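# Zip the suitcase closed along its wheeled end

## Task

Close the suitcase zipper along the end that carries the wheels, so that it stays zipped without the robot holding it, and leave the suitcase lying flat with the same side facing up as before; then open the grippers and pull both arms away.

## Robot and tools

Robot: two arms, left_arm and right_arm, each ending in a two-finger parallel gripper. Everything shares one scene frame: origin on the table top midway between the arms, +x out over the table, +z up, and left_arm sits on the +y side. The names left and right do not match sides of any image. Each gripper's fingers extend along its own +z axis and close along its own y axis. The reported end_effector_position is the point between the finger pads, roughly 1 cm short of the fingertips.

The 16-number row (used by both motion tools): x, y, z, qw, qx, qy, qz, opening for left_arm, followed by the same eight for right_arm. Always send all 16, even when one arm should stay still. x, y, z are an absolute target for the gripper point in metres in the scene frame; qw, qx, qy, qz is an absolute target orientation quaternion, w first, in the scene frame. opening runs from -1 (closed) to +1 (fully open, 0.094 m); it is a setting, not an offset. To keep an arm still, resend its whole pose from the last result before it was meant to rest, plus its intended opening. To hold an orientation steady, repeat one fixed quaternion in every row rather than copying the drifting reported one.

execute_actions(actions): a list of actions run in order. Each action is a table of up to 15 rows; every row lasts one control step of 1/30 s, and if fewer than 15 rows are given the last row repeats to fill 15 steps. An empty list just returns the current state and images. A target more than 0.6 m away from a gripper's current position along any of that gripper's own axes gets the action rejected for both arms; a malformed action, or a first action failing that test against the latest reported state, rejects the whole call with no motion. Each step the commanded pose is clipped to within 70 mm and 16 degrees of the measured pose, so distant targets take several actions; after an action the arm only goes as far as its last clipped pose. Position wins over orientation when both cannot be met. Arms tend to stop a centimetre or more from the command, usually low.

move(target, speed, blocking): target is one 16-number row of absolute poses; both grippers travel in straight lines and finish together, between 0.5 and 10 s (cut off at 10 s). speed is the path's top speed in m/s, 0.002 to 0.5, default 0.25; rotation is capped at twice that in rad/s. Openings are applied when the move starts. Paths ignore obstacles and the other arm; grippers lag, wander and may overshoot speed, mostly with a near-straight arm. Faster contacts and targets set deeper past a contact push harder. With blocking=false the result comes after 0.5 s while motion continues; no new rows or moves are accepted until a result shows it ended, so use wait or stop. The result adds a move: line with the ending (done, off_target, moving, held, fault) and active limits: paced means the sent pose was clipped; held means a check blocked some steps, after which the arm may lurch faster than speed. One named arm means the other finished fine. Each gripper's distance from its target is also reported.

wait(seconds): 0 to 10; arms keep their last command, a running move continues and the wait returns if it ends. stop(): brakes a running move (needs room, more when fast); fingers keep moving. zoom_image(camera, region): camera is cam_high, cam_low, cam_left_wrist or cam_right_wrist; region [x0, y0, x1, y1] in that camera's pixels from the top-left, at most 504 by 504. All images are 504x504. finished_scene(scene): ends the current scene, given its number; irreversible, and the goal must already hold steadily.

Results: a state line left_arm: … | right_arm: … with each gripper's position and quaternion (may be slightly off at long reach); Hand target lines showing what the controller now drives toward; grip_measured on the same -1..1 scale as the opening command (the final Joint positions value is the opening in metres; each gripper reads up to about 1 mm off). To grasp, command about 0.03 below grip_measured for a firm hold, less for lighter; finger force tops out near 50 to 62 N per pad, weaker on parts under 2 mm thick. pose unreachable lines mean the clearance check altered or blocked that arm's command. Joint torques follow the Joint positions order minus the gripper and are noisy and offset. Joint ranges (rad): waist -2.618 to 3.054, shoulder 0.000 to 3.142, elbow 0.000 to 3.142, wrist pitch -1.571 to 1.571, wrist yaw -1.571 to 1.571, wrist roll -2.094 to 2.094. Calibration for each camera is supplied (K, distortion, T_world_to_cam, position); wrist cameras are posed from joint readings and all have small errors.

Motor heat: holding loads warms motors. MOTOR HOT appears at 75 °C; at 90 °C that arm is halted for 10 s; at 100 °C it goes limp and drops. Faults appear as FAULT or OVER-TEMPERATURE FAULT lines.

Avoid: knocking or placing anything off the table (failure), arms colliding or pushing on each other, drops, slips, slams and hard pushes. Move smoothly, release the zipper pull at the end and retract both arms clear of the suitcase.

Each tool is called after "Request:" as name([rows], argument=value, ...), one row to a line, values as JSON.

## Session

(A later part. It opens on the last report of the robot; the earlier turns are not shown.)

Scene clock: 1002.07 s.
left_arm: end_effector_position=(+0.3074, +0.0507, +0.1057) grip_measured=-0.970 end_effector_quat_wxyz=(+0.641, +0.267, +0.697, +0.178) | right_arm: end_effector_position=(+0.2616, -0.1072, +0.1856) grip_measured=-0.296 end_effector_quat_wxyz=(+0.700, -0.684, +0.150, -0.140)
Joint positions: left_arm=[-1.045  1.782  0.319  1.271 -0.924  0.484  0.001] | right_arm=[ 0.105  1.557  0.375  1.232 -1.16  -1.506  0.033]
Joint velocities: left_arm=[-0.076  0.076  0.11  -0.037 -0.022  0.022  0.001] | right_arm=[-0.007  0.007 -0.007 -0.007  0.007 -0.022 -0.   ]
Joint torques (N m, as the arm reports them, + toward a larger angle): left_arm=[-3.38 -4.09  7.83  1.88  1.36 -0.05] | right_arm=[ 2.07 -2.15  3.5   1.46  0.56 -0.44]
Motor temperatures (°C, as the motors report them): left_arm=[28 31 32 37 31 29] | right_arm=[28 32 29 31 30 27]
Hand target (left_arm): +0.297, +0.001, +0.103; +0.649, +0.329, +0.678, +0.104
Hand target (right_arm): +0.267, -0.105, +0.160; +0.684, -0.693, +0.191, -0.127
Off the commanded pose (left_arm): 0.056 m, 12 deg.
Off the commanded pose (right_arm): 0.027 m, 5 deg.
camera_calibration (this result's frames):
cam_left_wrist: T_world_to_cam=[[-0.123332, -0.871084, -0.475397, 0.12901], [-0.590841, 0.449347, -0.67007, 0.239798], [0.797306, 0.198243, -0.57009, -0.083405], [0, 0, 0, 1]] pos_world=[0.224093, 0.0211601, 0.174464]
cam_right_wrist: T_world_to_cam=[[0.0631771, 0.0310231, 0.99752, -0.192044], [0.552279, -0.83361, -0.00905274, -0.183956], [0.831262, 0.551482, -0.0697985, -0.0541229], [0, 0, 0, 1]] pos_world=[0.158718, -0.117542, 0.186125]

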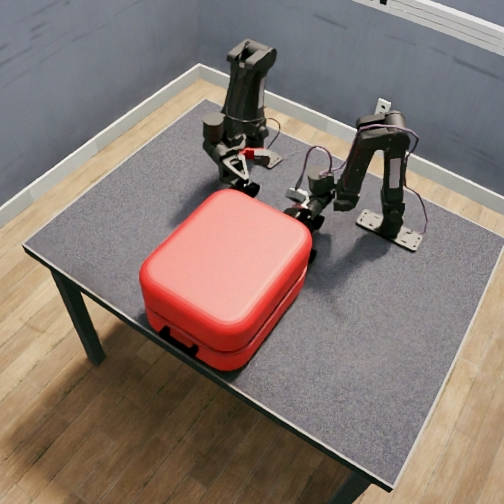

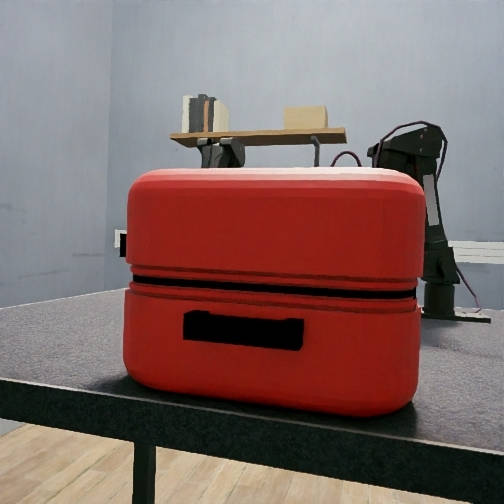

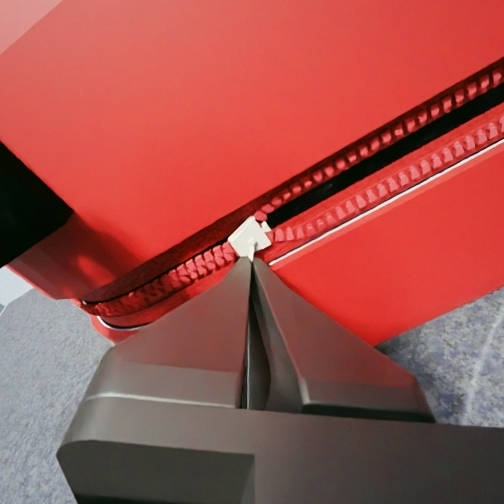

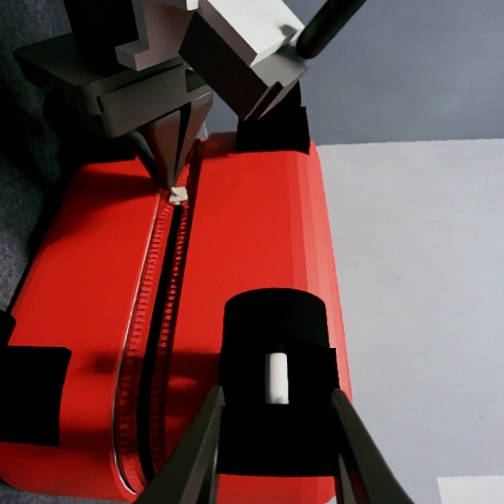

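Request:
execute_actions([
  [[0.305,-0.006,0.100,0.6479,0.3307,0.6782,0.1026,-1,0.269,-0.104,0.160,0.6831,-0.6931,0.1922,-0.1266,-0.32],[0.305,-0.007,0.100,0.6479,0.3307,0.6782,0.1026,-1,0.269,-0.104,0.160,0.6831,-0.6931,0.1922,-0.1266,-0.32],[0.305,-0.008,0.100,0.6479,0.3307,0.6782,0.1026,-1,0.269,-0.104,0.160,0.6831,-0.6931,0.1922,-0.1266,-0.32],[0.305,-0.009,0.100,0.6479,0.3307,0.6782,0.1026,-1,0.269,-0.104,0.160,0.6831,-0.6931,0.1922,-0.1266,-0.32],[0.305,-0.010,0.100,0.6479,0.3307,0.6782,0.1026,-1,0.269,-0.104,0.160,0.6831,-0.6931,0.1922,-0.1266,-0.32],[0.305,-0.011,0.100,0.6479,0.3307,0.6782,0.1026,-1,0.269,-0.104,0.160,0.6831,-0.6931,0.1922,-0.1266,-0.32],[0.305,-0.012,0.100,0.6479,0.3307,0.6782,0.1026,-1,0.269,-0.104,0.160,0.6831,-0.6931,0.1922,-0.1266,-0.32],[0.305,-0.013,0.100,0.6479,0.3307,0.6782,0.1026,-1,0.269,-0.104,0.160,0.6831,-0.6931,0.1922,-0.1266,-0.32],[0.305,-0.014,0.100,0.6479,0.3307,0.6782,0.1026,-1,0.269,-0.104,0.160,0.6831,-0.6931,0.1922,-0.1266,-0.32],[0.305,-0.015,0.100,0.6479,0.3307,0.6782,0.1026,-1,0.269,-0.104,0.160,0.6831,-0.6931,0.1922,-0.1266,-0.32],[0.305,-0.016,0.100,0.6479,0.3307,0.6782,0.1026,-1,0.269,-0.104,0.160,0.6831,-0.6931,0.1922,-0.1266,-0.32],[0.305,-0.017,0.100,0.6479,0.3307,0.6782,0.1026,-1,0.269,-0.104,0.160,0.6831,-0.6931,0.1922,-0.1266,-0.32],[0.305,-0.018,0.100,0.6479,0.3307,0.6782,0.1026,-1,0.269,-0.104,0.160,0.6831,-0.6931,0.1922,-0.1266,-0.32],[0.305,-0.019,0.100,0.6479,0.3307,0.6782,0.1026,-1,0.269,-0.104,0.160,0.6831,-0.6931,0.1922,-0.1266,-0.32],[0.305,-0.020,0.100,0.6479,0.3307,0.6782,0.1026,-1,0.269,-0.104,0.160,0.6831,-0.6931,0.1922,-0.1266,-0.32]],
  [[0.305,-0.021,0.100,0.6479,0.3307,0.6782,0.1026,-1,0.269,-0.104,0.160,0.6831,-0.6931,0.1922,-0.1266,-0.32],[0.305,-0.022,0.100,0.6479,0.3307,0.6782,0.1026,-1,0.269,-0.104,0.160,0.6831,-0.6931,0.1922,-0.1266,-0.32],[0.305,-0.023,0.100,0.6479,0.3307,0.6782,0.1026,-1,0.269,-0.104,0.160,0.6831,-0.6931,0.1922,-0.1266,-0.32],[0.305,-0.024,0.100,0.6479,0.3307,0.6782,0.1026,-1,0.269,-0.104,0.160,0.6831,-0.6931,0.1922,-0.1266,-0.32],[0.305,-0.025,0.100,0.6479,0.3307,0.6782,0.1026,-1,0.269,-0.104,0.160,0.6831,-0.6931,0.1922,-0.1266,-0.32],[0.305,-0.026,0.100,0.6479,0.3307,0.6782,0.1026,-1,0.269,-0.104,0.160,0.6831,-0.6931,0.1922,-0.1266,-0.32],[0.305,-0.027,0.100,0.6479,0.3307,0.6782,0.1026,-1,0.269,-0.104,0.160,0.6831,-0.6931,0.1922,-0.1266,-0.32],[0.305,-0.028,0.100,0.6479,0.3307,0.6782,0.1026,-1,0.269,-0.104,0.160,0.6831,-0.6931,0.1922,-0.1266,-0.32],[0.305,-0.029,0.100,0.6479,0.3307,0.6782,0.1026,-1,0.269,-0.104,0.160,0.6831,-0.6931,0.1922,-0.1266,-0.32],[0.305,-0.030,0.100,0.6479,0.3307,0.6782,0.1026,-1,0.269,-0.104,0.160,0.6831,-0.6931,0.1922,-0.1266,-0.32],[0.305,-0.031,0.100,0.6479,0.3307,0.6782,0.1026,-1,0.269,-0.104,0.160,0.6831,-0.6931,0.1922,-0.1266,-0.32],[0.305,-0.032,0.100,0.6479,0.3307,0.6782,0.1026,-1,0.269,-0.104,0.160,0.6831,-0.6931,0.1922,-0.1266,-0.32],[0.305,-0.033,0.100,0.6479,0.3307,0.6782,0.1026,-1,0.269,-0.104,0.160,0.6831,-0.6931,0.1922,-0.1266,-0.32],[0.305,-0.034,0.100,0.6479,0.3307,0.6782,0.1026,-1,0.269,-0.104,0.160,0.6831,-0.6931,0.1922,-0.1266,-0.32],[0.305,-0.035,0.100,0.6479,0.3307,0.6782,0.1026,-1,0.269,-0.104,0.160,0.6831,-0.6931,0.1922,-0.1266,-0.32]],
  [[0.305,-0.036,0.100,0.6479,0.3307,0.6782,0.1026,-1,0.269,-0.104,0.160,0.6831,-0.6931,0.1922,-0.1266,-0.32],[0.305,-0.037,0.100,0.6479,0.3307,0.6782,0.1026,-1,0.269,-0.104,0.160,0.6831,-0.6931,0.1922,-0.1266,-0.32],[0.305,-0.038,0.100,0.6479,0.3307,0.6782,0.1026,-1,0.269,-0.104,0.160,0.6831,-0.6931,0.1922,-0.1266,-0.32],[0.305,-0.039,0.100,0.6479,0.3307,0.6782,0.1026,-1,0.269,-0.104,0.160,0.6831,-0.6931,0.1922,-0.1266,-0.32],[0.305,-0.040,0.100,0.6479,0.3307,0.6782,0.1026,-1,0.269,-0.104,0.160,0.6831,-0.6931,0.1922,-0.1266,-0.32],[0.305,-0.041,0.100,0.6479,0.3307,0.6782,0.1026,-1,0.269,-0.104,0.160,0.6831,-0.6931,0.1922,-0.1266,-0.32],[0.305,-0.042,0.100,0.6479,0.3307,0.6782,0.1026,-1,0.269,-0.104,0.160,0.6831,-0.6931,0.1922,-0.1266,-0.32],[0.305,-0.043,0.100,0.6479,0.3307,0.6782,0.1026,-1,0.269,-0.104,0.160,0.6831,-0.6931,0.1922,-0.1266,-0.32],[0.305,-0.044,0.100,0.6479,0.3307,0.6782,0.1026,-1,0.269,-0.104,0.160,0.6831,-0.6931,0.1922,-0.1266,-0.32],[0.305,-0.045,0.100,0.6479,0.3307,0.6782,0.1026,-1,0.269,-0.104,0.160,0.6831,-0.6931,0.1922,-0.1266,-0.32],[0.305,-0.046,0.100,0.6479,0.3307,0.6782,0.1026,-1,0.269,-0.104,0.160,0.6831,-0.6931,0.1922,-0.1266,-0.32],[0.305,-0.047,0.100,0.6479,0.3307,0.6782,0.1026,-1,0.269,-0.104,0.160,0.6831,-0.6931,0.1922,-0.1266,-0.32],[0.305,-0.048,0.100,0.6479,0.3307,0.6782,0.1026,-1,0.269,-0.104,0.160,0.6831,-0.6931,0.1922,-0.1266,-0.32],[0.305,-0.049,0.100,0.6479,0.3307,0.6782,0.1026,-1,0.269,-0.104,0.160,0.6831,-0.6931,0.1922,-0.1266,-0.32],[0.305,-0.050,0.100,0.6479,0.3307,0.6782,0.1026,-1,0.269,-0.104,0.160,0.6831,-0.6931,0.1922,-0.1266,-0.32]],
  [[0.305,-0.051,0.100,0.6479,0.3307,0.6782,0.1026,-1,0.269,-0.104,0.160,0.6831,-0.6931,0.1922,-0.1266,-0.32],[0.305,-0.052,0.100,0.6479,0.3307,0.6782,0.1026,-1,0.269,-0.104,0.160,0.6831,-0.6931,0.1922,-0.1266,-0.32],[0.305,-0.053,0.100,0.6479,0.3307,0.6782,0.1026,-1,0.269,-0.104,0.160,0.6831,-0.6931,0.1922,-0.1266,-0.32],[0.305,-0.054,0.100,0.6479,0.3307,0.6782,0.1026,-1,0.269,-0.104,0.160,0.6831,-0.6931,0.1922,-0.1266,-0.32],[0.305,-0.055,0.100,0.6479,0.3307,0.6782,0.1026,-1,0.269,-0.104,0.160,0.6831,-0.6931,0.1922,-0.1266,-0.32],[0.305,-0.056,0.100,0.6479,0.3307,0.6782,0.1026,-1,0.269,-0.104,0.160,0.6831,-0.6931,0.1922,-0.1266,-0.32],[0.305,-0.057,0.100,0.6479,0.3307,0.6782,0.1026,-1,0.269,-0.104,0.160,0.6831,-0.6931,0.1922,-0.1266,-0.32],[0.305,-0.058,0.100,0.6479,0.3307,0.6782,0.1026,-1,0.269,-0.104,0.160,0.6831,-0.6931,0.1922,-0.1266,-0.32],[0.305,-0.059,0.100,0.6479,0.3307,0.6782,0.1026,-1,0.269,-0.104,0.160,0.6831,-0.6931,0.1922,-0.1266,-0.32],[0.305,-0.060,0.100,0.6479,0.3307,0.6782,0.1026,-1,0.269,-0.104,0.160,0.6831,-0.6931,0.1922,-0.1266,-0.32],[0.305,-0.061,0.100,0.6479,0.3307,0.6782,0.1026,-1,0.269,-0.104,0.160,0.6831,-0.6931,0.1922,-0.1266,-0.32],[0.305,-0.062,0.100,0.6479,0.3307,0.6782,0.1026,-1,0.269,-0.104,0.160,0.6831,-0.6931,0.1922,-0.1266,-0.32],[0.305,-0.063,0.100,0.6479,0.3307,0.6782,0.1026,-1,0.269,-0.104,0.160,0.6831,-0.6931,0.1922,-0.1266,-0.32],[0.305,-0.064,0.100,0.6479,0.3307,0.6782,0.1026,-1,0.269,-0.104,0.160,0.6831,-0.6931,0.1922,-0.1266,-0.32],[0.305,-0.065,0.100,0.6479,0.3307,0.6782,0.1026,-1,0.269,-0.104,0.160,0.6831,-0.6931,0.1922,-0.1266,-0.32]],
])

Scene clock: 1054.63 s.
left_arm: end_effector_position=(+0.3082, -0.0045, +0.1062) grip_measured=-0.970 end_effector_quat_wxyz=(+0.640, +0.265, +0.696, +0.187) | right_arm: end_effector_position=(+0.2616, -0.1072, +0.1856) grip_measured=-0.296 end_effector_quat_wxyz=(+0.700, -0.684, +0.150, -0.140)
Joint positions: left_arm=[-1.15   1.896  0.531  1.145 -1.043  0.457  0.001] | right_arm=[ 0.105  1.557  0.375  1.232 -1.16  -1.506  0.033]
Joint velocities: left_arm=[-0.042  0.051  0.105 -0.022 -0.037 -0.022 -0.   ] | right_arm=[ 0.022 -0.017 -0.002  0.007 -0.051 -0.022 -0.   ]
Joint torques (N m, as the arm reports them, + toward a larger angle): left_arm=[-2.97 -5.43  8.72  1.84  1.58 -0.05] | right_arm=[ 2.1  -2.13  3.49  1.45  0.55 -0.45]
Motor temperatures (°C, as the motors report them): left_arm=[28 31 33 36 32 29] | right_arm=[28 32 29 31 30 27]
Hand target (left_arm): +0.296, -0.058, +0.104; +0.649, +0.329, +0.678, +0.105
Hand target (right_arm): +0.267, -0.105, +0.160; +0.684, -0.693, +0.191, -0.127
Off the commanded pose (left_arm): 0.061 m, 12 deg.
Off the commanded pose (right_arm): 0.027 m, 5 deg.
camera_calibration (this result's frames):
cam_left_wrist: T_world_to_cam=[[-0.107794, -0.867826, -0.485034, 0.0774813], [-0.593371, 0.44761, -0.668996, 0.266025], [0.797678, 0.215691, -0.563193, -0.0735358], [0, 0, 0, 1]] pos_world=[0.224862, -0.035974, 0.174136]
cam_right_wrist: T_world_to_cam=[[0.0631771, 0.0310231, 0.99752, -0.192044], [0.552279, -0.83361, -0.00905274, -0.183956], [0.831262, 0.551482, -0.0697985, -0.0541229], [0, 0, 0, 1]] pos_world=[0.158718, -0.117542, 0.186125]

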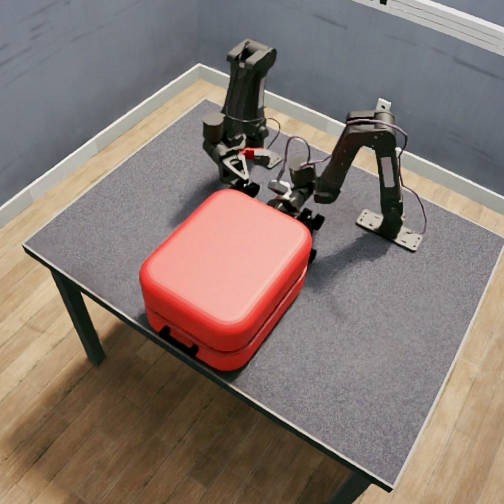

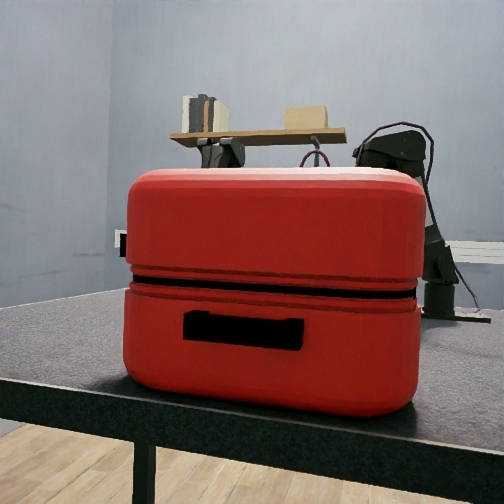

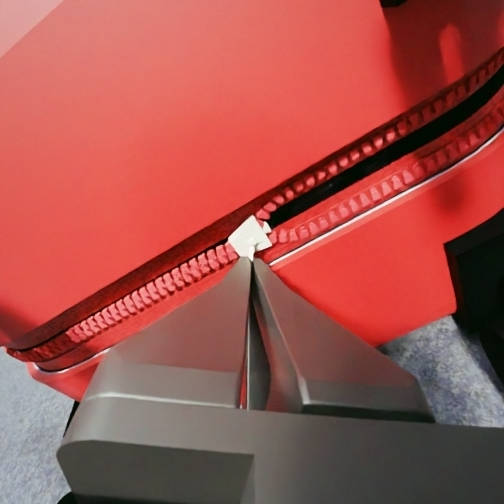

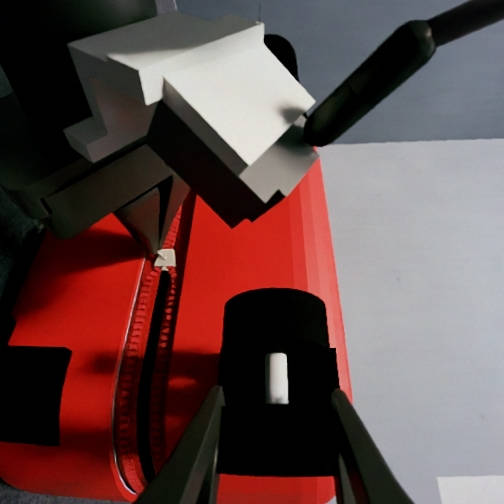

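Request:
execute_actions(actions=[])

Scene clock: 1056.37 s.
left_arm: end_effector_position=(+0.3082, -0.0059, +0.1061) grip_measured=-0.970 end_effector_quat_wxyz=(+0.640, +0.265, +0.696, +0.187) | right_arm: end_effector_position=(+0.2616, -0.1072, +0.1856) grip_measured=-0.296 end_effector_quat_wxyz=(+0.700, -0.684, +0.150, -0.140)
Joint positions: left_arm=[-1.152  1.899  0.536  1.142 -1.045  0.455  0.001] | right_arm=[ 0.105  1.557  0.375  1.232 -1.16  -1.506  0.033]
Joint velocities: left_arm=[ 0.002 -0.002 -0.002 -0.007  0.007  0.037 -0.001] | right_arm=[ 0.002 -0.007 -0.017 -0.081  0.051  0.037 -0.001]
Joint torques (N m, as the arm reports them, + toward a larger angle): left_arm=[-2.92 -5.32  8.84  1.83  1.55 -0.04] | right_arm=[ 2.09 -2.15  3.51  1.45  0.55 -0.44]
Motor temperatures (°C, as the motors report them): left_arm=[28 31 33 36 32 28] | right_arm=[28 32 29 31 30 27]
Hand target (left_arm): +0.296, -0.058, +0.104; +0.649, +0.329, +0.678, +0.106
Hand target (right_arm): +0.267, -0.105, +0.160; +0.684, -0.693, +0.191, -0.127
Off the commanded pose (left_arm): 0.060 m, 12 deg.
Off the commanded pose (right_arm): 0.027 m, 5 deg.
camera_calibration (this result's frames):
cam_left_wrist: T_world_to_cam=[[-0.107733, -0.868547, -0.483756, 0.0760864], [-0.593694, 0.446505, -0.669449, 0.266719], [0.797447, 0.215081, -0.563754, -0.0732206], [0, 0, 0, 1]] pos_world=[0.224936, -0.0372582, 0.174083]
cam_right_wrist: T_world_to_cam=[[0.0631771, 0.0310231, 0.99752, -0.192044], [0.552279, -0.83361, -0.00905274, -0.183956], [0.831262, 0.551482, -0.0697985, -0.0541229], [0, 0, 0, 1]] pos_world=[0.158718, -0.117542, 0.186125]

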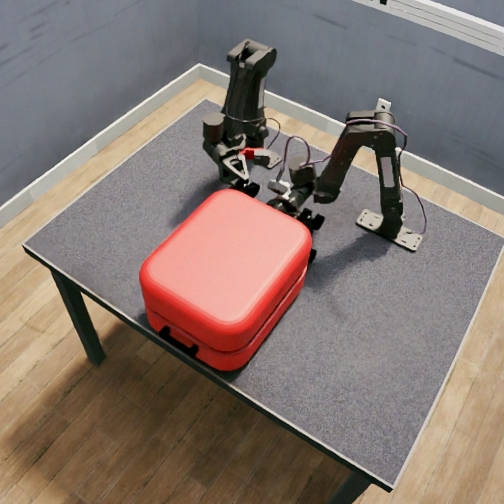

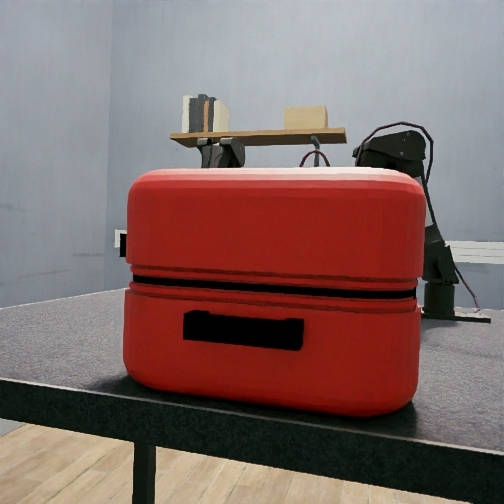

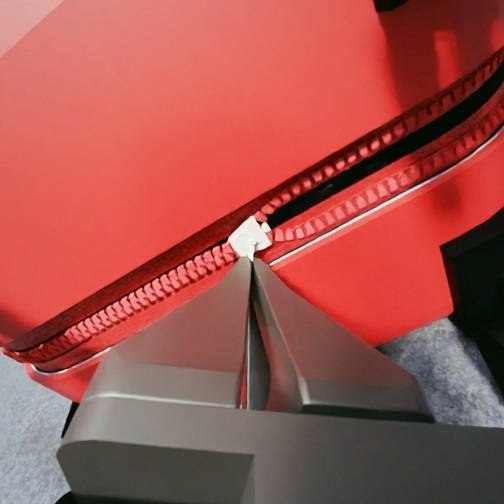

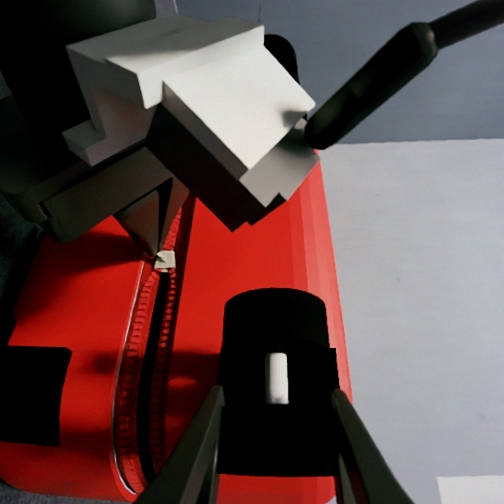

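Request:
zoom_image(camera="cam_left_wrist", region=[190, 180, 330, 300])

Request:
zoom_image(camera="cam_right_wrist", region=[90, 180, 250, 320])

Region (190, 180, 330, 300) of cam_left_wrist's 504x504 image, scaled by 3.600, with more detail than that image has; it fills the top 432 rows of this view, and the rest is white.

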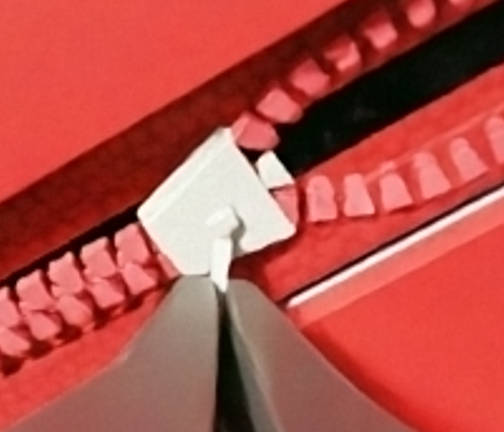

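Region (90, 180, 250, 320) of cam_right_wrist's 504x504 image, scaled by 3.150, with more detail than that image has; it fills the top 441 rows of this view, and the rest is white.

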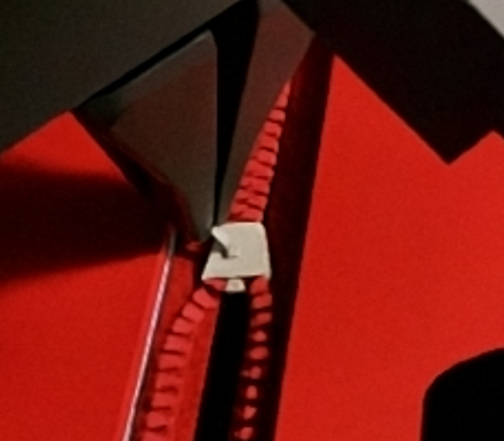

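Request:
execute_actions([
  [[0.3049,-0.062,0.100,0.6472,0.3271,0.6798,0.1060,-1,0.2685,-0.1042,0.1617,0.6842,-0.6925,0.1894,-0.1275,-0.32],[0.3049,-0.059,0.1003,0.6466,0.3235,0.6814,0.1093,-1,0.2680,-0.1044,0.1634,0.6854,-0.6919,0.1866,-0.1284,-0.32],[0.3048,-0.056,0.1006,0.6459,0.3199,0.6830,0.1127,-1,0.2675,-0.1046,0.1651,0.6865,-0.6913,0.1838,-0.1293,-0.32],[0.3047,-0.053,0.1009,0.6452,0.3162,0.6845,0.1161,-1,0.2670,-0.1049,0.1668,0.6876,-0.6907,0.1809,-0.1302,-0.32],[0.3047,-0.050,0.1012,0.6445,0.3126,0.6861,0.1194,-1,0.2665,-0.1051,0.1685,0.6887,-0.6901,0.1781,-0.1311,-0.32],[0.3046,-0.047,0.1015,0.6439,0.3090,0.6877,0.1228,-1,0.2660,-0.1053,0.1702,0.6899,-0.6895,0.1753,-0.1320,-0.32],[0.3045,-0.044,0.1018,0.6432,0.3054,0.6893,0.1262,-1,0.2655,-0.1055,0.1719,0.6910,-0.6889,0.1725,-0.1329,-0.32],[0.3045,-0.041,0.1021,0.6425,0.3018,0.6909,0.1295,-1,0.2651,-0.1057,0.1736,0.6921,-0.6882,0.1697,-0.1337,-0.32],[0.3044,-0.038,0.1024,0.6418,0.2982,0.6925,0.1329,-1,0.2646,-0.1059,0.1753,0.6932,-0.6876,0.1669,-0.1346,-0.32],[0.3043,-0.035,0.1027,0.6412,0.2946,0.6941,0.1363,-1,0.2641,-0.1061,0.1770,0.6944,-0.6870,0.1641,-0.1355,-0.32],[0.3043,-0.032,0.103,0.6405,0.2910,0.6957,0.1396,-1,0.2636,-0.1063,0.1787,0.6955,-0.6864,0.1613,-0.1364,-0.32],[0.3042,-0.029,0.103,0.6398,0.2873,0.6972,0.1430,-1,0.2631,-0.1066,0.1804,0.6966,-0.6858,0.1584,-0.1373,-0.32],[0.3041,-0.026,0.103,0.6391,0.2837,0.6988,0.1464,-1,0.2626,-0.1068,0.1821,0.6977,-0.6852,0.1556,-0.1382,-0.32],[0.3041,-0.023,0.103,0.6385,0.2801,0.7004,0.1497,-1,0.2621,-0.1070,0.1838,0.6989,-0.6846,0.1528,-0.1391,-0.32],[0.3040,-0.020,0.103,0.6378,0.2765,0.7020,0.1531,-1,0.2616,-0.1072,0.1855,0.700,-0.684,0.150,-0.140,-0.32]],
  [[0.3040,-0.020,0.103,0.6378,0.2765,0.7020,0.1531,-1,0.2616,-0.1072,0.188,0.700,-0.684,0.150,-0.140,0.3]],
])

Scene clock: 1133.23 s.
left_arm: end_effector_position=(+0.3082, -0.0046, +0.1053) grip_measured=-0.970 end_effector_quat_wxyz=(+0.643, +0.248, +0.703, +0.175) | right_arm: end_effector_position=(+0.2613, -0.1074, +0.1862) grip_measured=+0.298 end_effector_quat_wxyz=(+0.701, -0.683, +0.149, -0.140)
Joint positions: left_arm=[-1.152  1.899  0.536  1.136 -1.051  0.407  0.001] | right_arm=[ 0.104  1.557  0.375  1.237 -1.163 -1.504  0.061]
Joint velocities: left_arm=[-0.002  0.002  0.012 -0.007  0.007 -0.022 -0.001] | right_arm=[-0.007 -0.007 -0.007 -0.037  0.022 -0.051  0.   ]
Joint torques (N m, as the arm reports them, + toward a larger angle): left_arm=[-1.23 -8.    5.17  1.51  0.39 -0.06] | right_arm=[ 0.12 -6.65  4.95  1.95  0.03  0.  ]
Motor temperatures (°C, as the motors report them): left_arm=[27 31 35 36 33 28] | right_arm=[28 32 29 31 30 27]
Hand target (left_arm): +0.303, -0.019, +0.103; +0.639, +0.276, +0.701, +0.153
Hand target (right_arm): +0.262, -0.107, +0.188; +0.700, -0.684, +0.150, -0.140
Off the commanded pose (left_arm): 0.016 m, 4 deg.
Off the commanded pose (right_arm): 0.002 m, 0 deg.
camera_calibration (this result's frames):
cam_left_wrist: T_world_to_cam=[[-0.100132, -0.889042, -0.446741, 0.0704882], [-0.601902, 0.411648, -0.684295, 0.269603], [0.792267, 0.200375, -0.576336, -0.071064], [0, 0, 0, 1]] pos_world=[0.225634, -0.0340751, 0.175021]
cam_right_wrist: T_world_to_cam=[[0.0599132, 0.030579, 0.997735, -0.191919], [0.553924, -0.832531, -0.00774697, -0.184501], [0.830409, 0.553134, -0.066818, -0.0538208], [0, 0, 0, 1]] pos_world=[0.158391, -0.117964, 0.186459]

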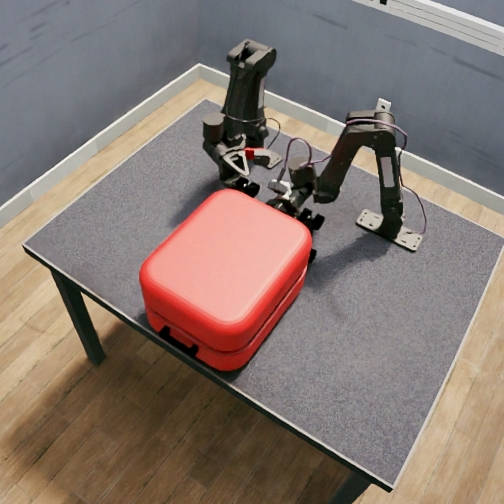

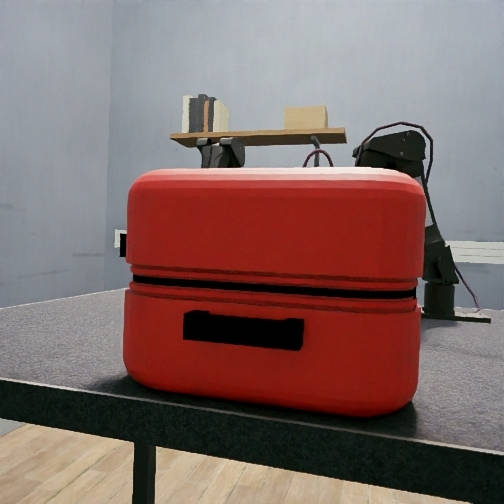

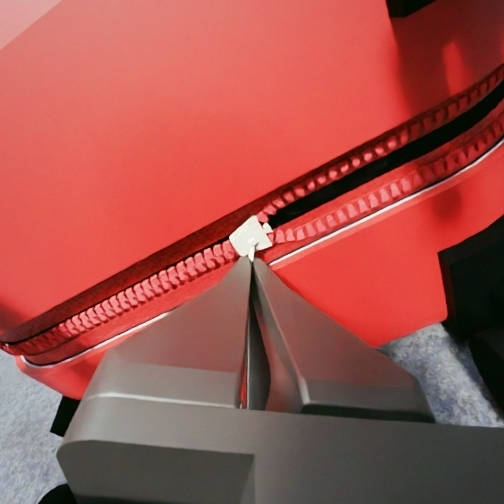

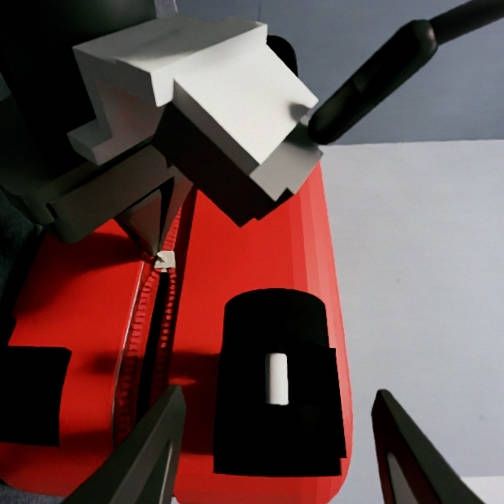

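Request:
move(target=[0.3082,-0.0046,0.1053,0.643,0.248,0.703,0.175,-1,0.2395,-0.158,0.190,0.700,-0.684,0.150,-0.140,0.3], speed=0.2)

Request:
move(target=[0.3082,-0.0046,0.1053,0.643,0.248,0.703,0.175,-1,0.330,-0.176,0.225,0.4838,-0.4402,0.6909,0.3082,-1], speed=0.4)

Scene clock: 1147.77 s.
left_arm: end_effector_position=(+0.3083, -0.0040, +0.1056) grip_measured=-0.970 end_effector_quat_wxyz=(+0.643, +0.246, +0.703, +0.176) | right_arm: end_effector_position=(+0.2442, -0.1578, +0.1916) grip_measured=+0.298 end_effector_quat_wxyz=(+0.698, -0.687, +0.142, -0.148)
Joint positions: left_arm=[-1.152  1.899  0.536  1.137 -1.055  0.407  0.001] | right_arm=[-0.123  1.494  0.339  1.251 -1.39  -1.483  0.061]
Joint velocities: left_arm=[-0.027  0.007 -0.002 -0.037  0.051 -0.007 -0.   ] | right_arm=[-0.002  0.007 -0.007  0.051 -0.066  0.051 -0.   ]
Joint torques (N m, as the arm reports them, + toward a larger angle): left_arm=[-0.06 -6.88  4.25  2.   -0.07  0.02] | right_arm=[-0.87 -5.98  3.21  1.91 -0.02  0.17]
Motor temperatures (°C, as the motors report them): left_arm=[27 32 34 35 31 29] | right_arm=[28 33 29 32 29 27]
Hand target (left_arm): +0.308, -0.005, +0.105; +0.643, +0.248, +0.703, +0.175
Hand target (right_arm): +0.240, -0.159, +0.189; +0.698, -0.686, +0.150, -0.140
Off the commanded pose (left_arm): 0.001 m, 0 deg.
Off the commanded pose (right_arm): 0.005 m, 1 deg.
move: done
camera_calibration (this result's frames):
cam_left_wrist: T_world_to_cam=[[-0.0963355, -0.889555, -0.446556, 0.0699836], [-0.602675, 0.409184, -0.685092, 0.269868], [0.792151, 0.203129, -0.575531, -0.0711439], [0, 0, 0, 1]] pos_world=[0.225741, -0.0337199, 0.175191]
cam_right_wrist: T_world_to_cam=[[0.0409269, 0.0435768, 0.998211, -0.188149], [0.552773, -0.833219, 0.0137102, -0.2209], [0.832326, 0.551224, -0.0581891, -0.0138449], [0, 0, 0, 1]] pos_world=[0.141331, -0.168227, 0.190035]

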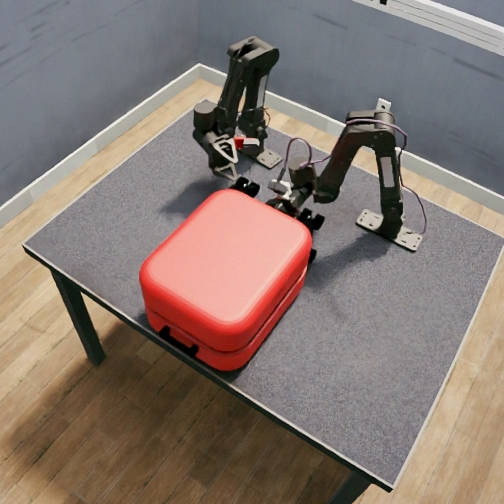

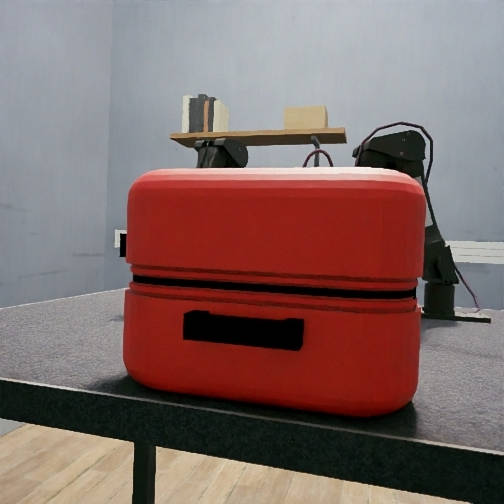

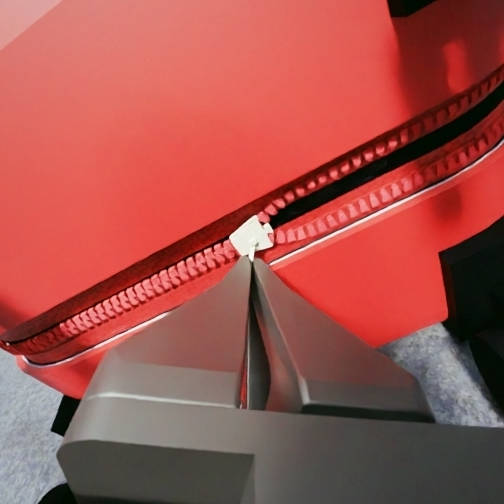

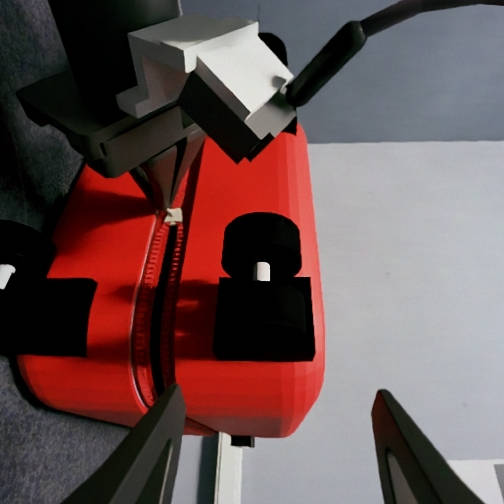

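Scene clock: 1150.63 s.
left_arm: end_effector_position=(+0.3083, -0.0039, +0.1056) grip_measured=-0.970 end_effector_quat_wxyz=(+0.643, +0.246, +0.703, +0.177) | right_arm: end_effector_position=(+0.3329, -0.1798, +0.2257) grip_measured=-0.993 end_effector_quat_wxyz=(+0.496, -0.436, +0.690, +0.297)
Joint positions: left_arm=[-1.152  1.899  0.536  1.137 -1.056  0.407  0.001] | right_arm=[-0.088  1.559  1.153 -0.517 -1.141 -0.9    0.   ]
Joint velocities: left_arm=[-0.017  0.007  0.017 -0.007 -0.007  0.007  0.   ] | right_arm=[-0.007 -0.017  0.012 -0.022 -0.051 -0.007 -0.001]
Joint torques (N m, as the arm reports them, + toward a larger angle): left_arm=[ 0.03 -6.82  4.38  2.02 -0.07  0.  ] | right_arm=[ 0.84 -6.76  7.98  1.37 -0.44 -0.07]
Motor temperatures (°C, as the motors report them): left_arm=[27 32 33 35 31 29] | right_arm=[28 33 30 32 29 27]
Hand target (left_arm): +0.308, -0.005, +0.105; +0.643, +0.248, +0.703, +0.175
Hand target (right_arm): +0.332, -0.176, +0.225; +0.487, -0.437, +0.692, +0.307
Off the commanded pose (left_arm): 0.001 m, 0 deg.
Off the commanded pose (right_arm): 0.005 m, 2 deg.
move: done
camera_calibration (this result's frames):
cam_left_wrist: T_world_to_cam=[[-0.0959702, -0.889574, -0.446596, 0.0699407], [-0.602774, 0.408984, -0.685125, 0.269887], [0.79212, 0.203445, -0.575462, -0.0711511], [0, 0, 0, 1]] pos_world=[0.225753, -0.0336866, 0.175196]
cam_right_wrist: T_world_to_cam=[[0.921291, -0.387964, -0.0265944, -0.364202], [-0.321676, -0.721876, -0.612714, 0.163876], [0.218513, 0.573043, -0.789857, 0.299824], [0, 0, 0, 1]] pos_world=[0.322735, -0.194811, 0.327541]

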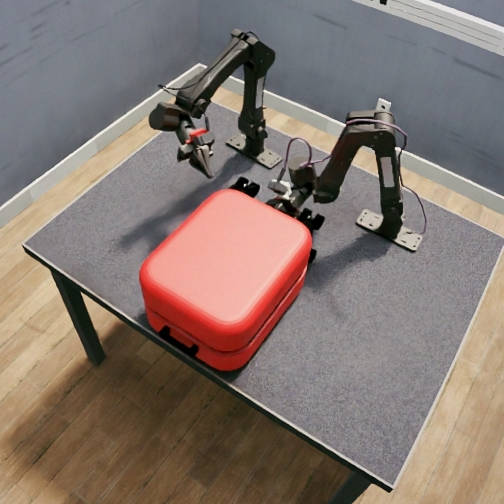

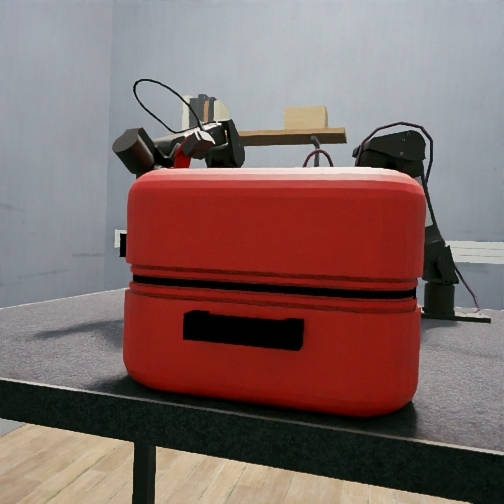

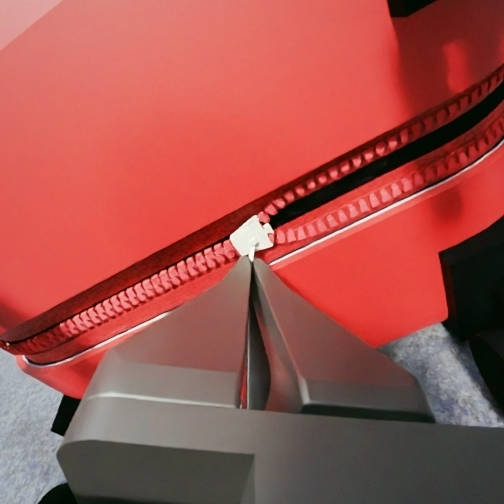

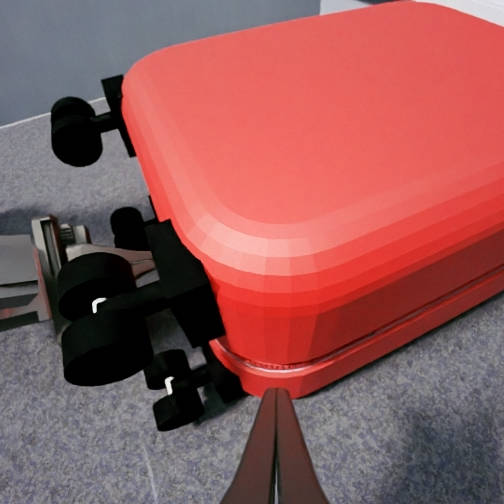

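Request:
move(target=[0.3082,-0.0046,0.1053,0.643,0.248,0.703,0.175,-1,0.3468,-0.148,0.212,0.4838,-0.4402,0.6909,0.3082,-1], speed=0.08)

Scene clock: 1160.53 s.
left_arm: end_effector_position=(+0.3083, -0.0039, +0.1056) grip_measured=-0.970 end_effector_quat_wxyz=(+0.643, +0.246, +0.703, +0.177) | right_arm: end_effector_position=(+0.3496, -0.1501, +0.2214) grip_measured=-0.993 end_effector_quat_wxyz=(+0.494, -0.445, +0.685, +0.298)
Joint positions: left_arm=[-1.152  1.899  0.536  1.137 -1.056  0.407  0.001] | right_arm=[ 0.011  1.598  1.154 -0.356 -1.085 -0.772  0.   ]
Joint velocities: left_arm=[-0.012 -0.007  0.012 -0.022  0.007  0.022 -0.   ] | right_arm=[-0.012  0.017 -0.012  0.066 -0.007 -0.007 -0.   ]
Joint torques (N m, as the arm reports them, + toward a larger angle): left_arm=[ 0.12 -6.95  4.19  2.03 -0.06 -0.01] | right_arm=[ 0.53 -7.63  5.06  1.92 -0.37  0.1 ]
Motor temperatures (°C, as the motors report them): left_arm=[27 32 33 36 30 28] | right_arm=[28 33 30 31 30 27]
Hand target (left_arm): +0.308, -0.005, +0.105; +0.643, +0.248, +0.703, +0.175
Hand target (right_arm): +0.347, -0.147, +0.212; +0.484, -0.440, +0.691, +0.309
Off the commanded pose (left_arm): 0.001 m, 0 deg.
Off the commanded pose (right_arm): 0.010 m, 2 deg.
move: done
camera_calibration (this result's frames):
cam_left_wrist: T_world_to_cam=[[-0.0959702, -0.889574, -0.446596, 0.0699407], [-0.602774, 0.408984, -0.685125, 0.269887], [0.79212, 0.203445, -0.575462, -0.0711511], [0, 0, 0, 1]] pos_world=[0.225753, -0.0336866, 0.175196]
cam_right_wrist: T_world_to_cam=[[0.928726, -0.370309, -0.0184393, -0.36989], [-0.303912, -0.731832, -0.609967, 0.179691], [0.212382, 0.572096, -0.792212, 0.278245], [0, 0, 0, 1]] pos_world=[0.339043, -0.164653, 0.323214]

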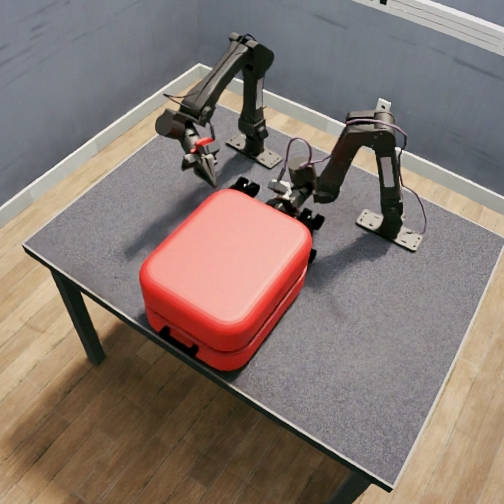

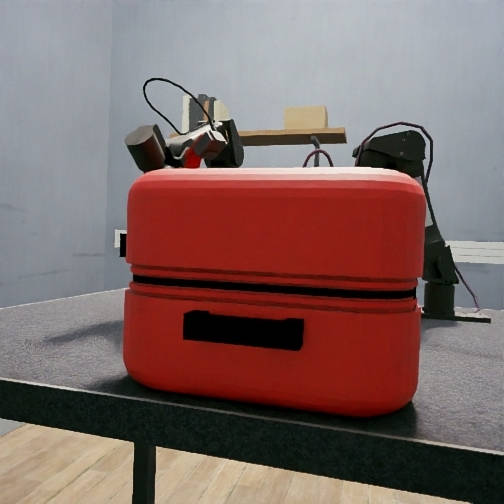

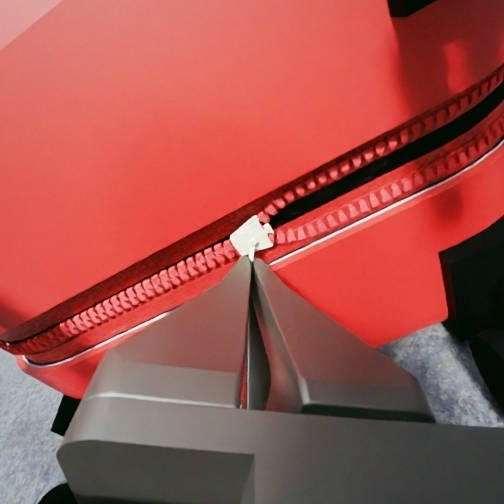

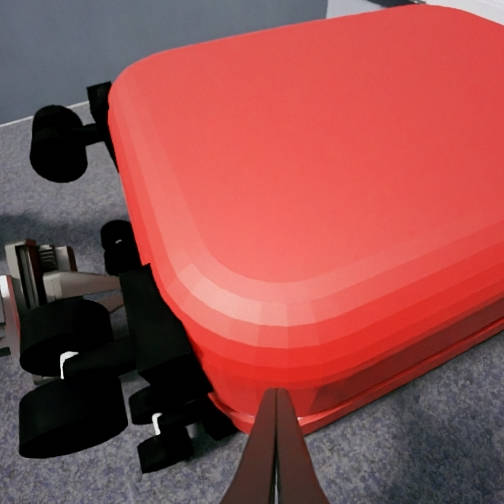

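Request:
execute_actions([
  [[0.3077,-0.0075,0.105,0.6433,0.2535,0.7013,0.1702,-1,0.347,-0.1475,0.211,0.4838,-0.4402,0.6909,0.3082,-1],[0.3071,-0.0105,0.1047,0.6437,0.2590,0.6997,0.1653,-1,0.347,-0.147,0.210,0.4838,-0.4402,0.6909,0.3082,-1],[0.3066,-0.0135,0.1044,0.6440,0.2645,0.6980,0.1605,-1,0.347,-0.1465,0.209,0.4838,-0.4402,0.6909,0.3082,-1],[0.3060,-0.0164,0.1041,0.6443,0.2701,0.6964,0.1557,-1,0.347,-0.146,0.208,0.4838,-0.4402,0.6909,0.3082,-1],[0.3055,-0.0194,0.1038,0.6446,0.2756,0.6947,0.1509,-1,0.347,-0.1455,0.207,0.4838,-0.4402,0.6909,0.3082,-1],[0.3049,-0.0224,0.1035,0.6450,0.2811,0.6931,0.1460,-1,0.347,-0.145,0.206,0.4838,-0.4402,0.6909,0.3082,-1],[0.3044,-0.0253,0.1032,0.6453,0.2866,0.6914,0.1412,-1,0.347,-0.1445,0.205,0.4838,-0.4402,0.6909,0.3082,-1],[0.3038,-0.0283,0.1029,0.6456,0.2921,0.6898,0.1364,-1,0.347,-0.144,0.204,0.4838,-0.4402,0.6909,0.3082,-1],[0.3033,-0.0312,0.1026,0.6459,0.2976,0.6881,0.1316,-1,0.347,-0.1435,0.203,0.4838,-0.4402,0.6909,0.3082,-1],[0.3027,-0.0342,0.1023,0.6463,0.3031,0.6865,0.1267,-1,0.347,-0.143,0.202,0.4838,-0.4402,0.6909,0.3082,-1],[0.3022,-0.0372,0.102,0.6466,0.3086,0.6848,0.1219,-1,0.347,-0.143,0.201,0.4838,-0.4402,0.6909,0.3082,-1],[0.3016,-0.0401,0.102,0.6469,0.3142,0.6832,0.1171,-1,0.347,-0.143,0.200,0.4838,-0.4402,0.6909,0.3082,-1],[0.3011,-0.0431,0.102,0.6472,0.3197,0.6815,0.1123,-1,0.347,-0.143,0.200,0.4838,-0.4402,0.6909,0.3082,-1],[0.3005,-0.0460,0.102,0.6476,0.3252,0.6799,0.1074,-1,0.347,-0.143,0.200,0.4838,-0.4402,0.6909,0.3082,-1],[0.3000,-0.0490,0.102,0.6479,0.3307,0.6782,0.1026,-1,0.347,-0.143,0.200,0.4838,-0.4402,0.6909,0.3082,-1]],
  [[0.300,-0.050,0.102,0.6479,0.3307,0.6782,0.1026,-1,0.347,-0.143,0.200,0.4838,-0.4402,0.6909,0.3082,-1],[0.300,-0.051,0.102,0.6479,0.3307,0.6782,0.1026,-1,0.347,-0.143,0.200,0.4838,-0.4402,0.6909,0.3082,-1],[0.300,-0.052,0.102,0.6479,0.3307,0.6782,0.1026,-1,0.347,-0.143,0.200,0.4838,-0.4402,0.6909,0.3082,-1],[0.300,-0.053,0.102,0.6479,0.3307,0.6782,0.1026,-1,0.347,-0.143,0.200,0.4838,-0.4402,0.6909,0.3082,-1],[0.300,-0.054,0.102,0.6479,0.3307,0.6782,0.1026,-1,0.347,-0.143,0.200,0.4838,-0.4402,0.6909,0.3082,-1],[0.300,-0.055,0.102,0.6479,0.3307,0.6782,0.1026,-1,0.347,-0.143,0.200,0.4838,-0.4402,0.6909,0.3082,-1],[0.300,-0.056,0.102,0.6479,0.3307,0.6782,0.1026,-1,0.347,-0.143,0.200,0.4838,-0.4402,0.6909,0.3082,-1],[0.300,-0.057,0.102,0.6479,0.3307,0.6782,0.1026,-1,0.347,-0.143,0.200,0.4838,-0.4402,0.6909,0.3082,-1],[0.300,-0.058,0.102,0.6479,0.3307,0.6782,0.1026,-1,0.347,-0.143,0.200,0.4838,-0.4402,0.6909,0.3082,-1],[0.300,-0.059,0.102,0.6479,0.3307,0.6782,0.1026,-1,0.347,-0.143,0.200,0.4838,-0.4402,0.6909,0.3082,-1],[0.300,-0.060,0.102,0.6479,0.3307,0.6782,0.1026,-1,0.347,-0.143,0.200,0.4838,-0.4402,0.6909,0.3082,-1],[0.300,-0.061,0.102,0.6479,0.3307,0.6782,0.1026,-1,0.347,-0.143,0.200,0.4838,-0.4402,0.6909,0.3082,-1],[0.300,-0.062,0.102,0.6479,0.3307,0.6782,0.1026,-1,0.347,-0.143,0.200,0.4838,-0.4402,0.6909,0.3082,-1],[0.300,-0.063,0.102,0.6479,0.3307,0.6782,0.1026,-1,0.347,-0.143,0.200,0.4838,-0.4402,0.6909,0.3082,-1],[0.300,-0.064,0.102,0.6479,0.3307,0.6782,0.1026,-1,0.347,-0.143,0.200,0.4838,-0.4402,0.6909,0.3082,-1]],
])

Scene clock: 1201.60 s.
left_arm: end_effector_position=(+0.3081, -0.0182, +0.1066) grip_measured=-0.970 end_effector_quat_wxyz=(+0.645, +0.275, +0.695, +0.158) | right_arm: end_effector_position=(+0.3497, -0.1480, +0.2099) grip_measured=-0.993 end_effector_quat_wxyz=(+0.494, -0.443, +0.688, +0.294)
Joint positions: left_arm=[-1.152  1.899  0.547  1.139 -0.988  0.437  0.001] | right_arm=[ 0.02   1.598  1.106 -0.289 -1.068 -0.749  0.   ]
Joint velocities: left_arm=[ 0.022 -0.027  0.061 -0.066 -0.051 -0.125 -0.   ] | right_arm=[-0.017 -0.002 -0.002  0.037  0.022  0.022 -0.001]
Joint torques (N m, as the arm reports them, + toward a larger angle): left_arm=[-3.27 -5.46  8.15  1.97  1.07  0.06] | right_arm=[ 1.09 -6.86  5.3   1.95 -0.48  0.1 ]
Motor temperatures (°C, as the motors report them): left_arm=[27 33 32 36 29 28] | right_arm=[28 34 30 32 29 27]
Hand target (left_arm): +0.295, -0.060, +0.104; +0.649, +0.330, +0.678, +0.104
Hand target (right_arm): +0.347, -0.143, +0.200; +0.484, -0.440, +0.691, +0.308
Off the commanded pose (left_arm): 0.047 m, 9 deg.
Off the commanded pose (right_arm): 0.011 m, 2 deg.
camera_calibration (this result's frames):
cam_left_wrist: T_world_to_cam=[[-0.159074, -0.87509, -0.45707, 0.078469], [-0.576173, 0.458233, -0.676791, 0.268044], [0.801698, 0.155692, -0.577096, -0.0711495], [0, 0, 0, 1]] pos_world=[0.223963, -0.0430819, 0.176216]
cam_right_wrist: T_world_to_cam=[[0.924828, -0.380018, -0.0167155, -0.369891], [-0.311566, -0.731567, -0.606413, 0.176193], [0.218219, 0.566036, -0.794974, 0.265607], [0, 0, 0, 1]] pos_world=[0.339021, -0.162011, 0.311814]

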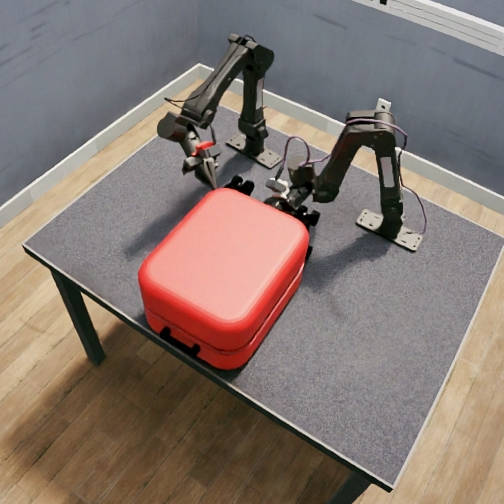

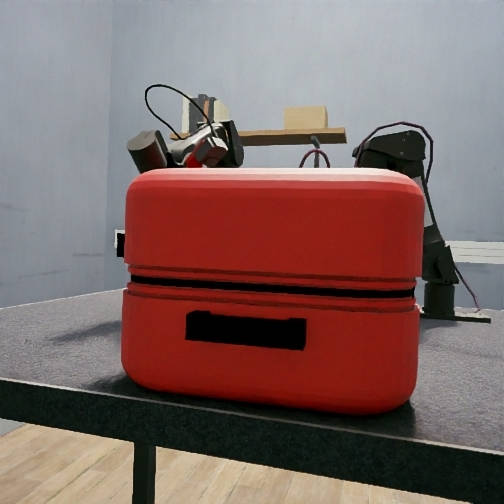

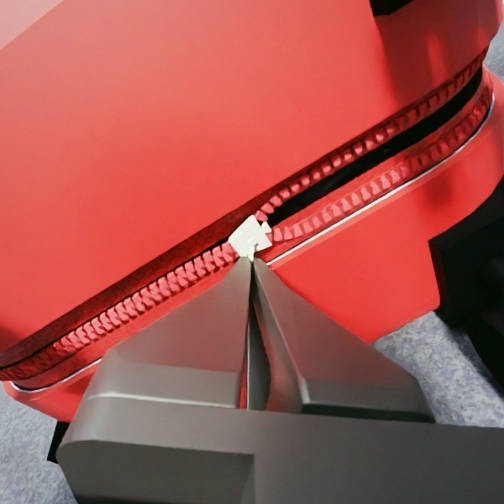

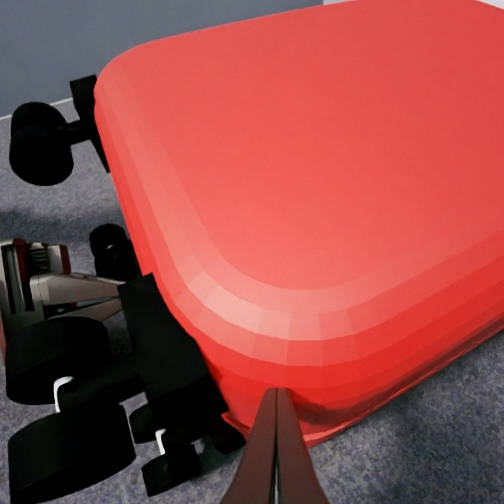

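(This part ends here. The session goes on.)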